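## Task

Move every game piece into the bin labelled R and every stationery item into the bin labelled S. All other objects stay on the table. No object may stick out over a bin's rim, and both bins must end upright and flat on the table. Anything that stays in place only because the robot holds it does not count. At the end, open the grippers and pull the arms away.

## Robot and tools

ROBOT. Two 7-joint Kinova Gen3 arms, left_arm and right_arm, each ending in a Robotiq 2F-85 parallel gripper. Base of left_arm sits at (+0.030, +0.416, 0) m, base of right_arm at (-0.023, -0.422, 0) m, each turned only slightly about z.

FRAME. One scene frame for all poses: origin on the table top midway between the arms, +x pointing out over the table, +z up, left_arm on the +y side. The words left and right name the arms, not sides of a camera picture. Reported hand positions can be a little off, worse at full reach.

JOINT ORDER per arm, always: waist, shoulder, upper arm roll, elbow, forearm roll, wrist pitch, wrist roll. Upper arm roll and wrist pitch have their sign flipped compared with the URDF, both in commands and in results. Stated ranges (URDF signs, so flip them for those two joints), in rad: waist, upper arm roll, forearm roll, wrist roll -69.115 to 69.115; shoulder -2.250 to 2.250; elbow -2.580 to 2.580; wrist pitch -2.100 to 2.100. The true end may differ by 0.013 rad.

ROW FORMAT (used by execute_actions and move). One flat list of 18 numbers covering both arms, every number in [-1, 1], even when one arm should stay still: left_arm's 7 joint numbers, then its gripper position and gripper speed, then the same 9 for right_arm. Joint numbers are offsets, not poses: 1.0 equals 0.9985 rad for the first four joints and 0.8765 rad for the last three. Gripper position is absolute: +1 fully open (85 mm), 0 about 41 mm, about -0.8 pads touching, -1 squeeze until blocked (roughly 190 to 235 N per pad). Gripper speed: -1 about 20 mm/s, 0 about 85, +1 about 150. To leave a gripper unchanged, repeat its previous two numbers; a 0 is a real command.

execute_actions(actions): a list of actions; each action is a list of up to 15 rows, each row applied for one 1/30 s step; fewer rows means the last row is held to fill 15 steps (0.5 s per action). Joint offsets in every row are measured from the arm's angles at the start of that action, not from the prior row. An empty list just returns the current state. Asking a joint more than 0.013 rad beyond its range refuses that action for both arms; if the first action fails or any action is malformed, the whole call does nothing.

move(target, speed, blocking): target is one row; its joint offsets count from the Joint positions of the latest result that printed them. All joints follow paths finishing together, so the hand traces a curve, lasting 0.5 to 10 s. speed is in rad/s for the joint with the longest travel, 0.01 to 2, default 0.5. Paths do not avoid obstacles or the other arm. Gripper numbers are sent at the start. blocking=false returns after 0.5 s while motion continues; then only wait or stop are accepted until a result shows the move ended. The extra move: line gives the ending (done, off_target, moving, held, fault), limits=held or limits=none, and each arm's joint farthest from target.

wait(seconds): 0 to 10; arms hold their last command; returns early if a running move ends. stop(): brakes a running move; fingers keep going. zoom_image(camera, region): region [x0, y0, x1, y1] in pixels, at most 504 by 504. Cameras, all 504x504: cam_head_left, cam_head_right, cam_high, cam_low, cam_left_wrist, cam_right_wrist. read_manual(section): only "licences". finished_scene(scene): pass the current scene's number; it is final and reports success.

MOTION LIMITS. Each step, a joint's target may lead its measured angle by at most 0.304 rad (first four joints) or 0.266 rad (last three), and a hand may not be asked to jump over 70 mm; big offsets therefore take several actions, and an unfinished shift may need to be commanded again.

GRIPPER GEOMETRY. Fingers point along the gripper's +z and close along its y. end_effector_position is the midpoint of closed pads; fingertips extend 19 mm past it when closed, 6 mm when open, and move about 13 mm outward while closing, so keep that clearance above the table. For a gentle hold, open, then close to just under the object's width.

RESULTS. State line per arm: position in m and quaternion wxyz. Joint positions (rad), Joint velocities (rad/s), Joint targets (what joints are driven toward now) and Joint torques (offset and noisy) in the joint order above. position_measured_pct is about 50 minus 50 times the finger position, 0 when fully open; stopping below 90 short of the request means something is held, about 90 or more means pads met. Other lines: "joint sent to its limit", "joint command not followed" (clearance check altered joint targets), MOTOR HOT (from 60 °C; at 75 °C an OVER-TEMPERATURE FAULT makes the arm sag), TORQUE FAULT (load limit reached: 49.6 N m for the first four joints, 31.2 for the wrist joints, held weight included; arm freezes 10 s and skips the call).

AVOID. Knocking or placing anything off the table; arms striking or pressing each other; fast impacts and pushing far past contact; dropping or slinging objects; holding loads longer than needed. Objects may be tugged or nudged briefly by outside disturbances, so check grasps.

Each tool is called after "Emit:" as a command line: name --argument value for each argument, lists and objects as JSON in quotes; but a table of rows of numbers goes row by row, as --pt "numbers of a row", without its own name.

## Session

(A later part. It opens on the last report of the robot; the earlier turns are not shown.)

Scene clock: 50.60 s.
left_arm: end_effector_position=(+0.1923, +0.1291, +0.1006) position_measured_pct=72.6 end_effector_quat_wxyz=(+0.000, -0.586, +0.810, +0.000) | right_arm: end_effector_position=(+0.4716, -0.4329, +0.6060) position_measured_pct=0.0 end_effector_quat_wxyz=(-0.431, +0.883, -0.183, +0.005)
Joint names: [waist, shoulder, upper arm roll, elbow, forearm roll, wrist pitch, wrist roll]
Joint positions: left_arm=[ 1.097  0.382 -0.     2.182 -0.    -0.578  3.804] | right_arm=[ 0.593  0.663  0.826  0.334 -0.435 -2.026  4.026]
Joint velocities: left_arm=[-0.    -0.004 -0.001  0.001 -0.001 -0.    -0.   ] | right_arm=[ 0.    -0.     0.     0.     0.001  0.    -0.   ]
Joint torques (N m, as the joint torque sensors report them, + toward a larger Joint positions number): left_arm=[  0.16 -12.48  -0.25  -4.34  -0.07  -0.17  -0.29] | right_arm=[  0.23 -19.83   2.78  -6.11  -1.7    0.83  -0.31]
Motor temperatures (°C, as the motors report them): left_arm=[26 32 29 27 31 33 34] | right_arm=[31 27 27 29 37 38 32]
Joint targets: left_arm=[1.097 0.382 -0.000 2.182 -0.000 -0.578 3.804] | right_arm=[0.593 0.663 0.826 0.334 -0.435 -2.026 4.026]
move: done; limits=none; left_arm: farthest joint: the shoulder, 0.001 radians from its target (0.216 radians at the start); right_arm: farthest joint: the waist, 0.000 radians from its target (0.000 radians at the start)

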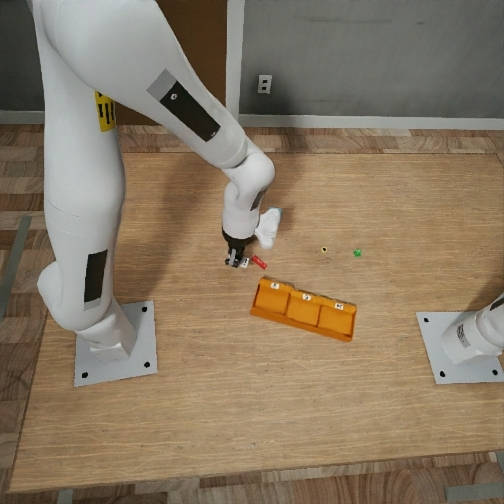

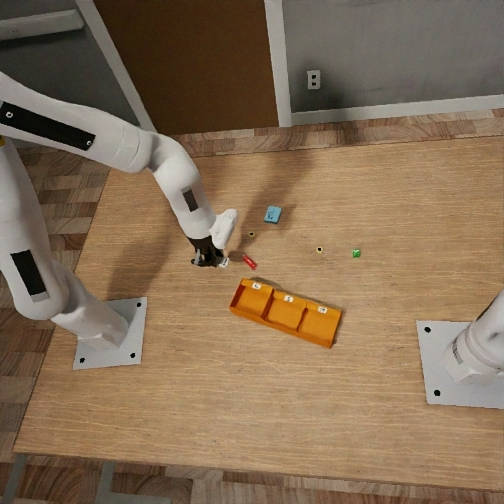

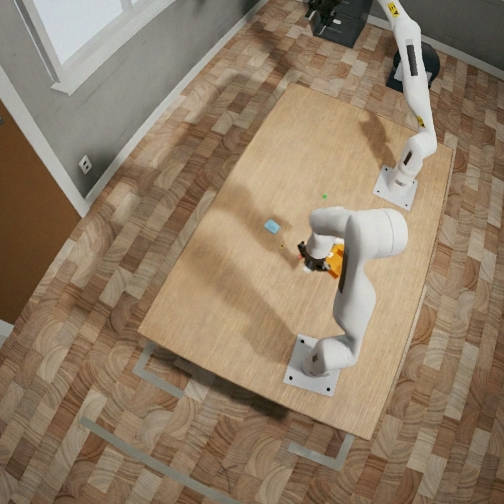

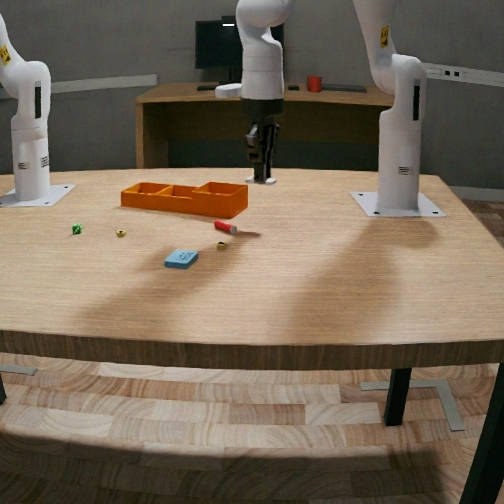

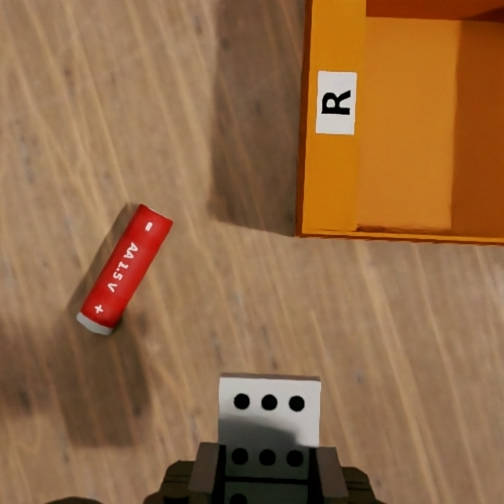

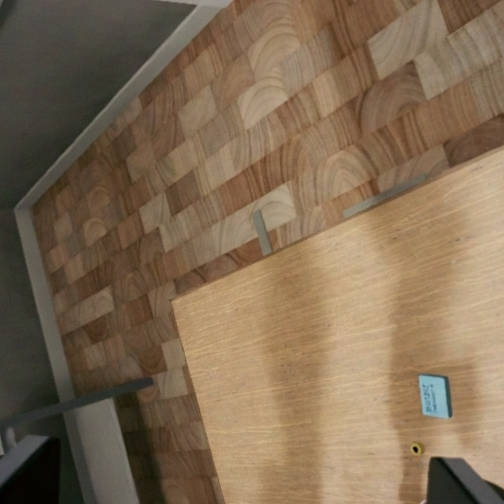

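Emit:
move --target '[0.322,0.059,0,-0.111,0,-0.058,-1,-1,0,0,0,0,0,0,0,0,1,0]' --speed 1

Emit:
move --target '[0,0.05,0,0.02,0,0.08,-0.473,-1,0,0,0,0,0,0,0,0,1,0]' --speed 0.8

Scene clock: 59.77 s.
left_arm: end_effector_position=(+0.1032, +0.0574, +0.1000) position_measured_pct=72.6 end_effector_quat_wxyz=(+0.000, -0.027, +1.000, -0.000) | right_arm: end_effector_position=(+0.4716, -0.4329, +0.6060) position_measured_pct=0.0 end_effector_quat_wxyz=(-0.431, +0.883, -0.183, +0.005)
Joint names: [waist, shoulder, upper arm roll, elbow, forearm roll, wrist pitch, wrist roll]
Joint positions: left_arm=[ 1.418  0.441 -0.     2.071 -0.    -0.629  2.928] | right_arm=[ 0.593  0.663  0.826  0.334 -0.435 -2.026  4.026]
Joint velocities: left_arm=[ 0.003 -0.001  0.001  0.001 -0.    -0.001  0.   ] | right_arm=[ 0.001  0.    -0.     0.001 -0.     0.002 -0.   ]
Joint torques (N m, as the joint torque sensors report them, + toward a larger Joint positions number): left_arm=[ -0.07 -13.98  -0.29  -4.77  -0.08  -0.23  -0.2 ] | right_arm=[  0.24 -19.67   2.72  -6.14  -1.79   0.85  -0.38]
Motor temperatures (°C, as the motors report them): left_arm=[26 32 29 28 31 33 34] | right_arm=[31 27 27 29 37 38 32]
Joint targets: left_arm=[1.418 0.441 -0.000 2.071 -0.000 -0.629 2.928] | right_arm=[0.593 0.663 0.826 0.334 -0.435 -2.026 4.026]
move: done; limits=none; left_arm: farthest joint: the waist, 0.001 radians from its target (0.322 radians at the start); right_arm: farthest joint: the waist, 0.000 radians from its target (0.000 radians at the start)

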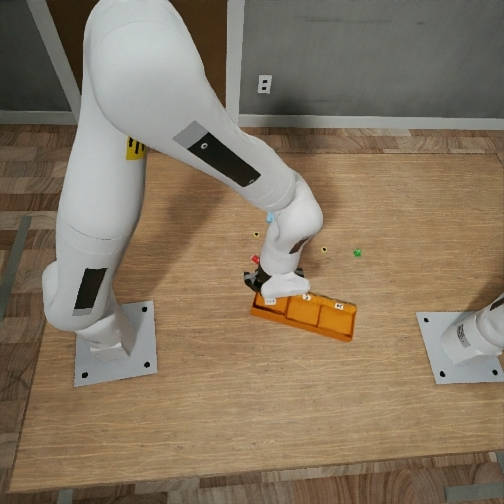

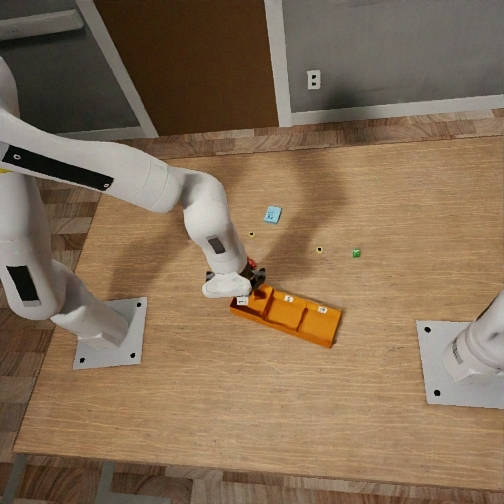

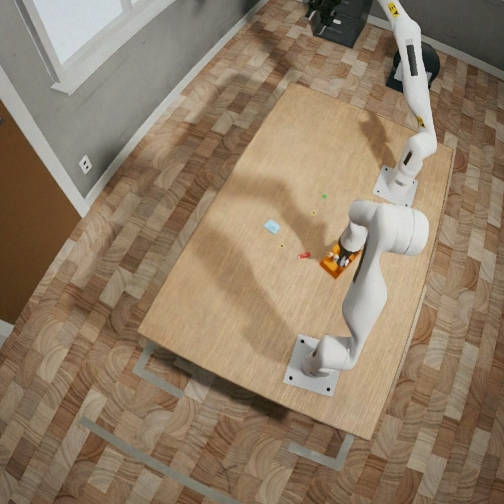

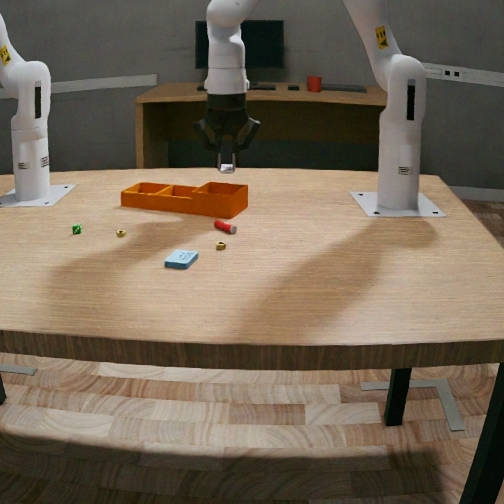

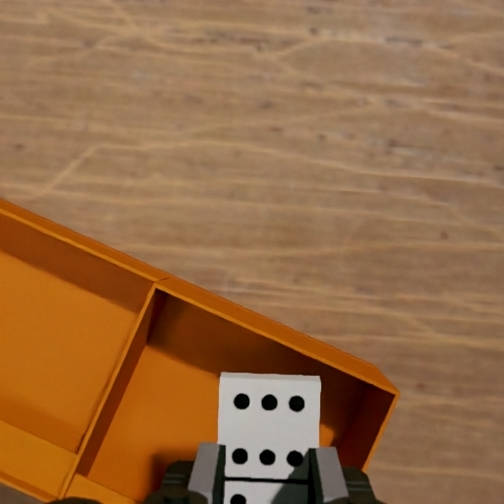

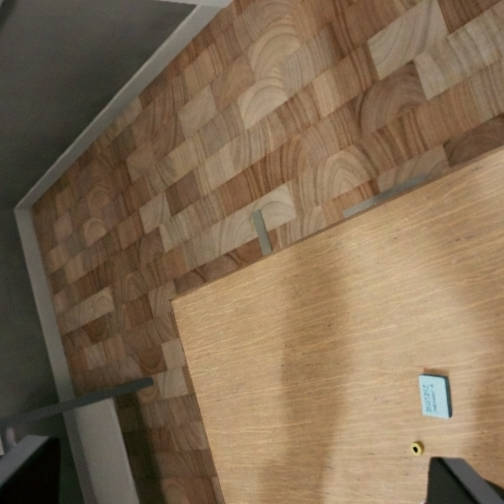

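Scene clock: 60.83 s.
left_arm: end_effector_position=(+0.1033, +0.0568, +0.0783) position_measured_pct=72.6 end_effector_quat_wxyz=(+0.000, +0.179, +0.984, -0.000) | right_arm: end_effector_position=(+0.4716, -0.4329, +0.6060) position_measured_pct=0.0 end_effector_quat_wxyz=(-0.431, +0.883, -0.183, +0.005)
Joint names: [waist, shoulder, upper arm roll, elbow, forearm roll, wrist pitch, wrist roll]
Joint positions: left_arm=[ 1.418  0.491 -0.     2.091 -0.    -0.559  2.513] | right_arm=[ 0.593  0.663  0.826  0.334 -0.435 -2.026  4.026]
Joint velocities: left_arm=[-0.    -0.     0.001 -0.    -0.    -0.001  0.001] | right_arm=[-0.     0.     0.     0.001 -0.001 -0.001 -0.   ]
Joint torques (N m, as the joint torque sensors report them, + toward a larger Joint positions number): left_arm=[  0.2  -14.39  -0.22  -4.19  -0.18  -0.22  -0.23] | right_arm=[  0.16 -19.66   2.83  -6.03  -1.79   0.82  -0.33]
Motor temperatures (°C, as the motors report them): left_arm=[26 32 29 28 31 33 34] | right_arm=[31 27 27 29 37 38 32]
Joint targets: left_arm=[1.418 0.491 -0.000 2.091 -0.000 -0.559 2.513] | right_arm=[0.593 0.663 0.826 0.334 -0.435 -2.026 4.026]
move: done; limits=none; left_arm: farthest joint: the waist, 0.000 radians from its target (0.000 radians at the start); right_arm: farthest joint: the waist, 0.000 radians from its target (0.000 radians at the start)

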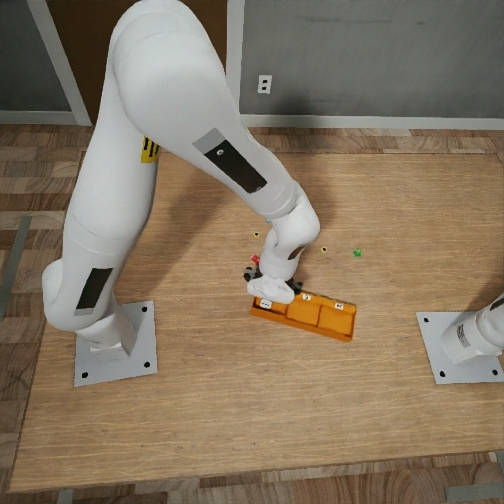

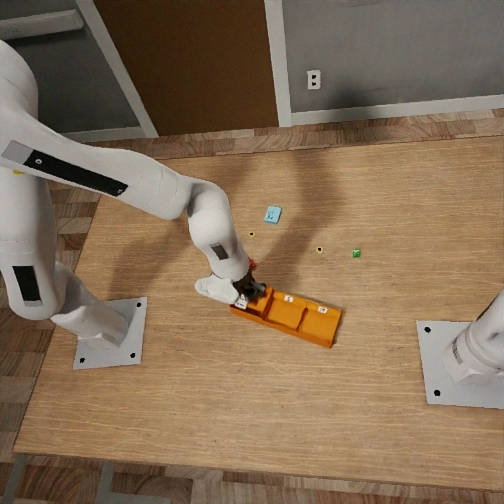

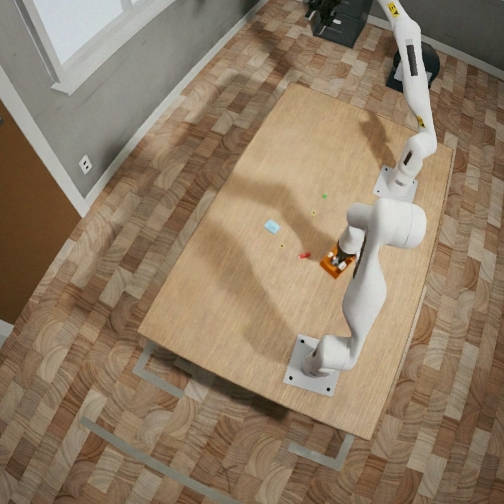

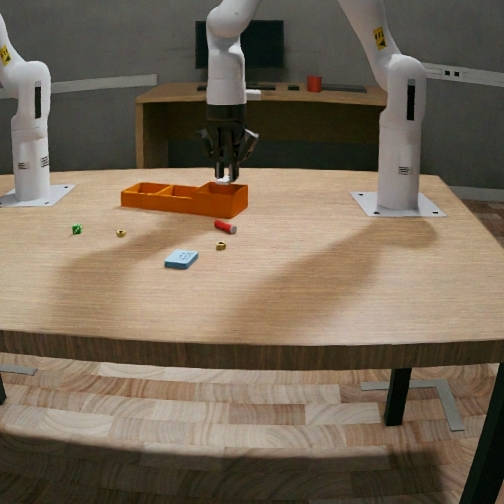

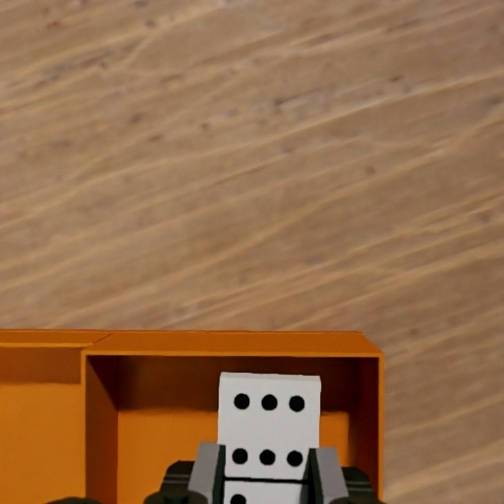

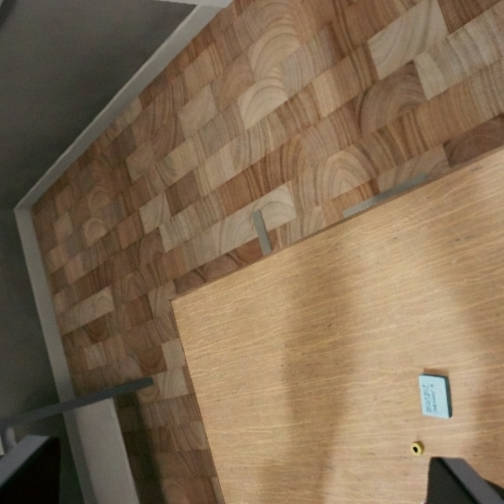

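Emit:
execute_actions --actions '[[[-0.015,0.02,0,0.007,0,0.031,-0.017,-1,0,0,0,0,0,0,0,0,1,0]],[[0,0.05,0,0.016,0,0.075,0,-1,0,0,0,0,0,0,0,0,1,0]],[[0,0.05,0,0.014,0,0.073,0,-1,0,0,0,0,0,0,0,0,1,0]]]'

Scene clock: 65.47 s.
left_arm: end_effector_position=(+0.1085, +0.0583, +0.0295) position_measured_pct=72.6 end_effector_quat_wxyz=(+0.000, +0.179, +0.984, -0.001) | right_arm: end_effector_position=(+0.4716, -0.4329, +0.6060) position_measured_pct=0.0 end_effector_quat_wxyz=(-0.431, +0.883, -0.183, +0.005)
Joint names: [waist, shoulder, upper arm roll, elbow, forearm roll, wrist pitch, wrist roll]
Joint positions: left_arm=[ 1.403  0.61  -0.     2.128 -0.    -0.402  2.498] | right_arm=[ 0.593  0.663  0.826  0.334 -0.435 -2.026  4.026]
Joint velocities: left_arm=[ 0.     0.005 -0.    -0.    -0.     0.001  0.002] | right_arm=[ 0.     0.001  0.     0.001 -0.    -0.     0.   ]
Joint torques (N m, as the joint torque sensors report them, + toward a larger Joint positions number): left_arm=[  0.25 -14.99  -0.41  -3.11  -0.19  -0.25  -0.23] | right_arm=[  0.08 -19.58   2.66  -6.18  -1.79   0.89  -0.3 ]
Motor temperatures (°C, as the motors report them): left_arm=[26 32 29 28 31 33 34] | right_arm=[31 27 27 29 37 38 32]
Joint targets: left_arm=[1.403 0.610 -0.000 2.128 -0.000 -0.402 2.498] | right_arm=[0.593 0.663 0.826 0.334 -0.435 -2.026 4.026]

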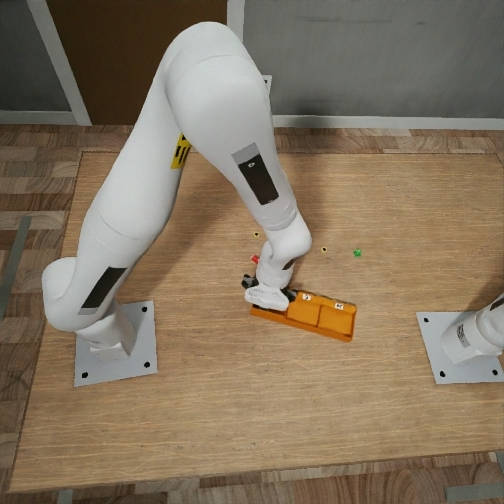

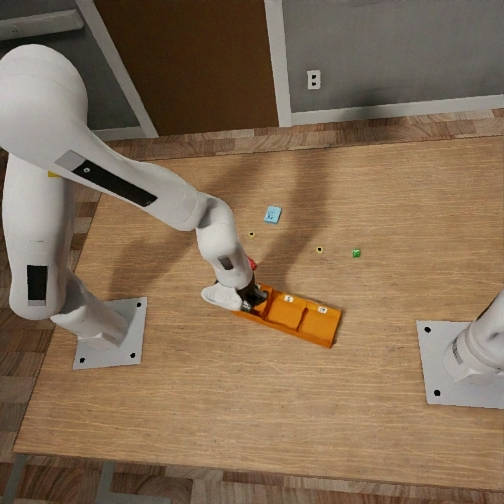

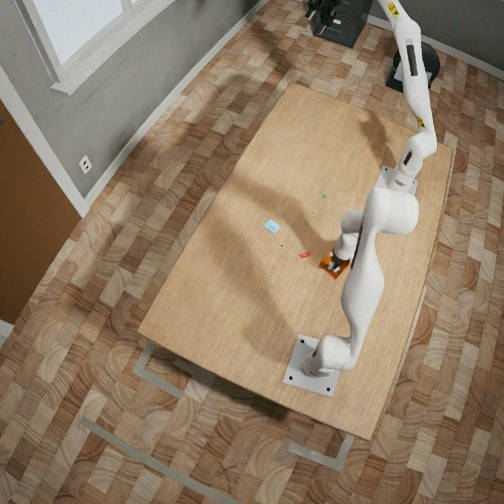

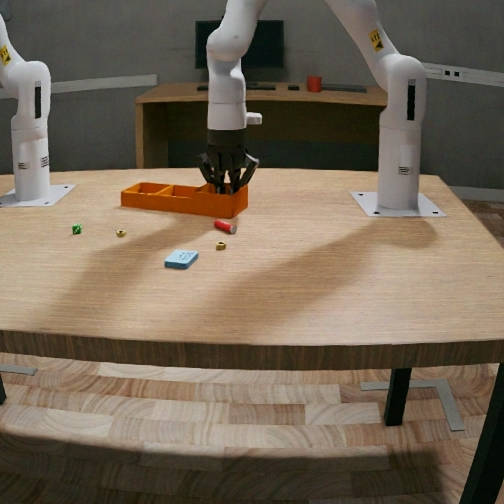

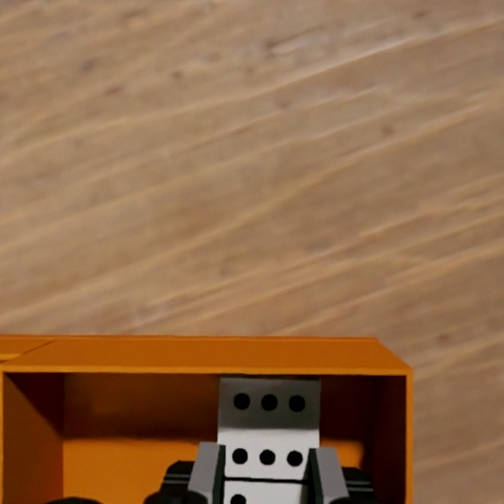

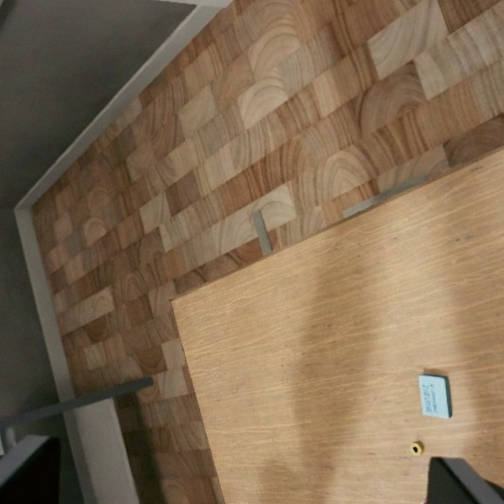

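Emit:
execute_actions --actions '[[[0,0.006,0,0,0,0,0,-0.2,-0.5,0,0,0,0,0,0,0,1,0]],[[0,-0.085,0,-0.025,0,-0.12,0,-0.2,0,0,0,0,0,0,0,0,1,0]],[[0,-0.09,0,-0.032,0,-0.139,0,-0.2,0,0,0,0,0,0,0,0,1,0]]]'

Emit:
move --target '[-0.469,0.314,0,-0.648,0,-0.381,-0.34,0.6,0,0,0,0,0,0,0,0,1,0]' --speed 0.8

Scene clock: 72.43 s.
left_arm: end_effector_position=(+0.1084, +0.0587, +0.0994) position_measured_pct=59.9 end_effector_quat_wxyz=(-0.000, +0.179, +0.984, +0.000) | right_arm: end_effector_position=(+0.4716, -0.4329, +0.6059) position_measured_pct=0.0 end_effector_quat_wxyz=(-0.431, +0.883, -0.183, +0.005)
Joint names: [waist, shoulder, upper arm roll, elbow, forearm roll, wrist pitch, wrist roll]
Joint positions: left_arm=[ 1.403  0.443 -0.     2.071 -0.    -0.629  2.498] | right_arm=[ 0.593  0.663  0.826  0.334 -0.435 -2.026  4.026]
Joint velocities: left_arm=[ 0.    -0.006  0.001  0.     0.     0.    -0.001] | right_arm=[ 0.001 -0.001  0.     0.001 -0.002  0.001 -0.   ]
Joint torques (N m, as the joint torque sensors report them, + toward a larger Joint positions number): left_arm=[  0.03 -13.75  -0.23  -4.66  -0.2   -0.21  -0.2 ] | right_arm=[  0.07 -19.77   2.69  -6.07  -1.83   0.8   -0.37]
Motor temperatures (°C, as the motors report them): left_arm=[26 33 29 28 31 33 34] | right_arm=[31 27 27 29 37 38 32]
Joint targets: left_arm=[1.403 0.442 -0.000 2.071 -0.000 -0.629 2.498] | right_arm=[0.593 0.663 0.826 0.334 -0.435 -2.026 4.026]

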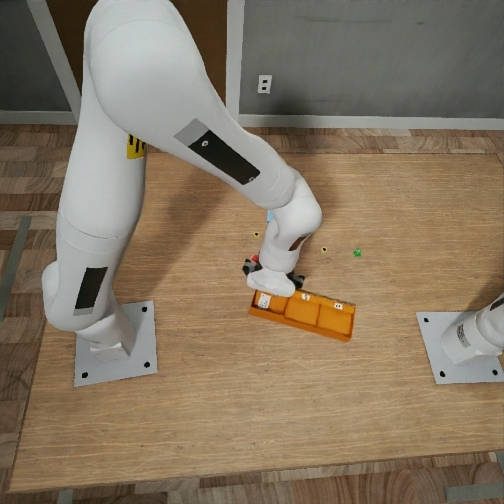

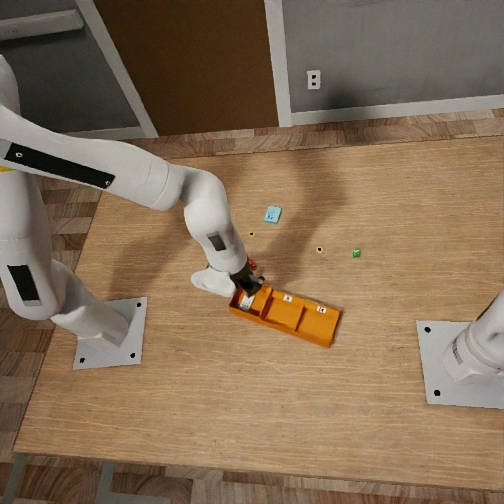

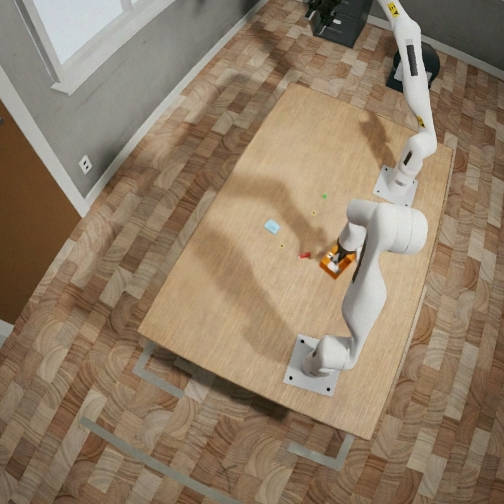

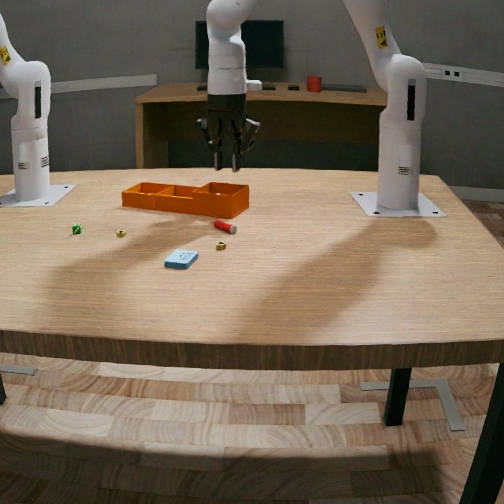

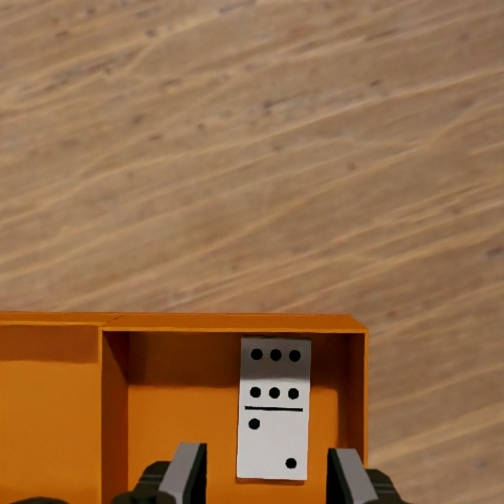

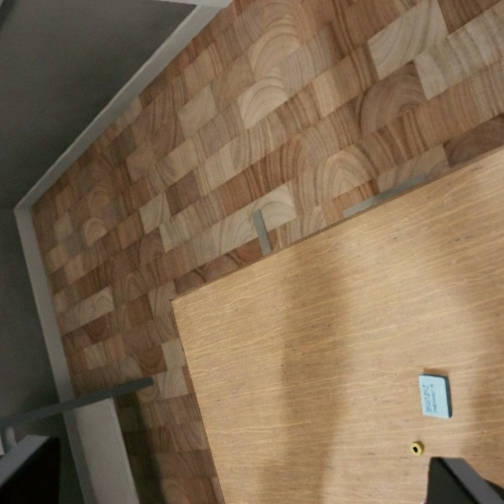

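Scene clock: 73.90 s.
left_arm: end_effector_position=(+0.3850, -0.0002, +0.0999) position_measured_pct=19.8 end_effector_quat_wxyz=(-0.000, +0.095, +0.995, +0.000) | right_arm: end_effector_position=(+0.4716, -0.4329, +0.6059) position_measured_pct=0.0 end_effector_quat_wxyz=(-0.431, +0.883, -0.183, +0.005)
Joint names: [waist, shoulder, upper arm roll, elbow, forearm roll, wrist pitch, wrist roll]
Joint positions: left_arm=[ 0.935  0.756 -0.     1.424 -0.    -0.963  2.2  ] | right_arm=[ 0.593  0.663  0.826  0.334 -0.435 -2.026  4.026]
Joint velocities: left_arm=[-0.003  0.003  0.    -0.001 -0.001 -0.001 -0.   ] | right_arm=[ 0.     0.001 -0.    -0.002  0.    -0.     0.   ]
Joint torques (N m, as the joint torque sensors report them, + toward a larger Joint positions number): left_arm=[ -0.09 -21.22  -0.36  -6.72  -0.07  -0.23  -0.3 ] | right_arm=[  0.14 -19.71   2.76  -5.98  -1.77   0.95  -0.34]
Motor temperatures (°C, as the motors report them): left_arm=[26 33 29 28 31 33 34] | right_arm=[31 27 27 29 37 38 32]
Joint targets: left_arm=[0.935 0.756 -0.000 1.424 -0.000 -0.963 2.200] | right_arm=[0.593 0.663 0.826 0.334 -0.435 -2.026 4.026]
move: done; limits=none; left_arm: farthest joint: the shoulder, 0.001 radians from its target (0.314 radians at the start); right_arm: farthest joint: the waist, 0.000 radians from its target (0.000 radians at the start)

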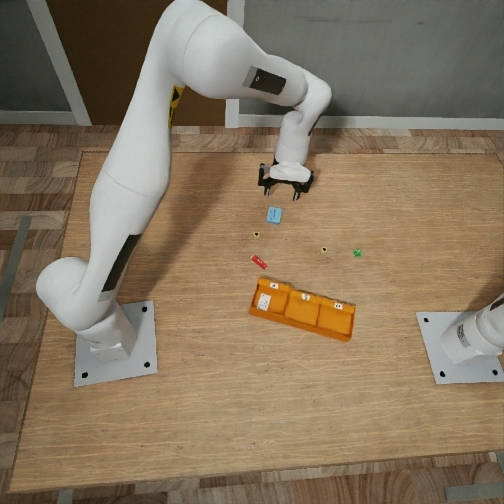

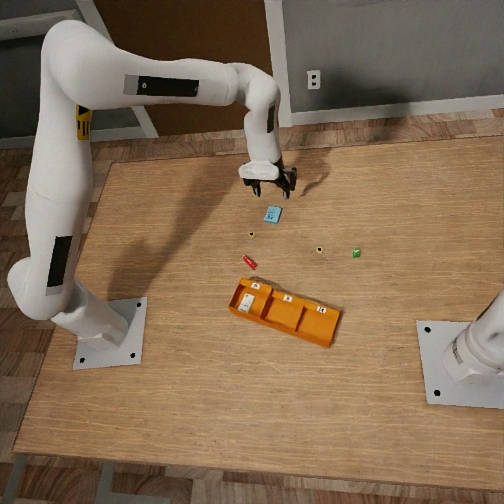

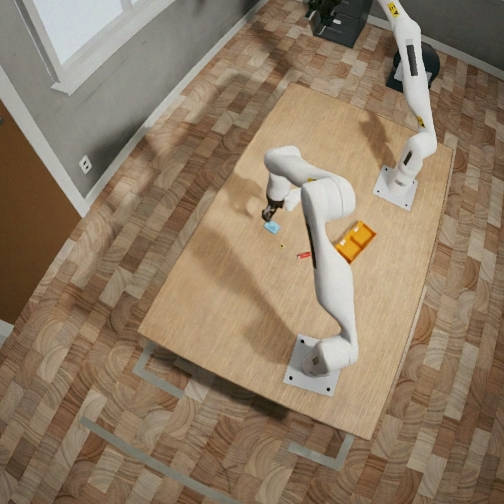

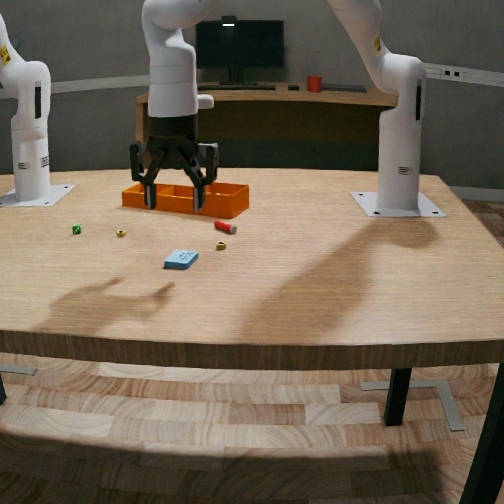

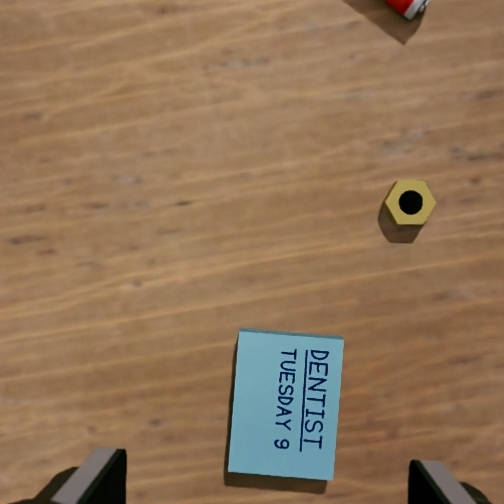

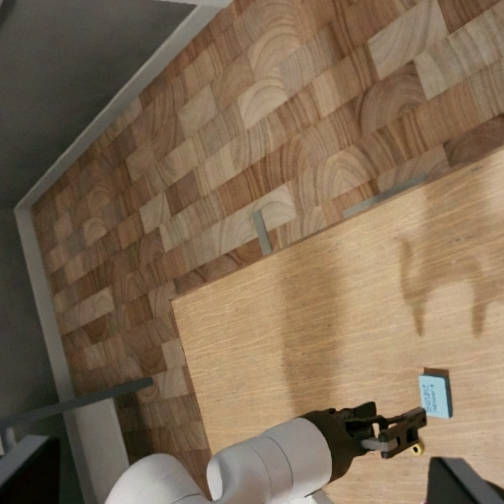

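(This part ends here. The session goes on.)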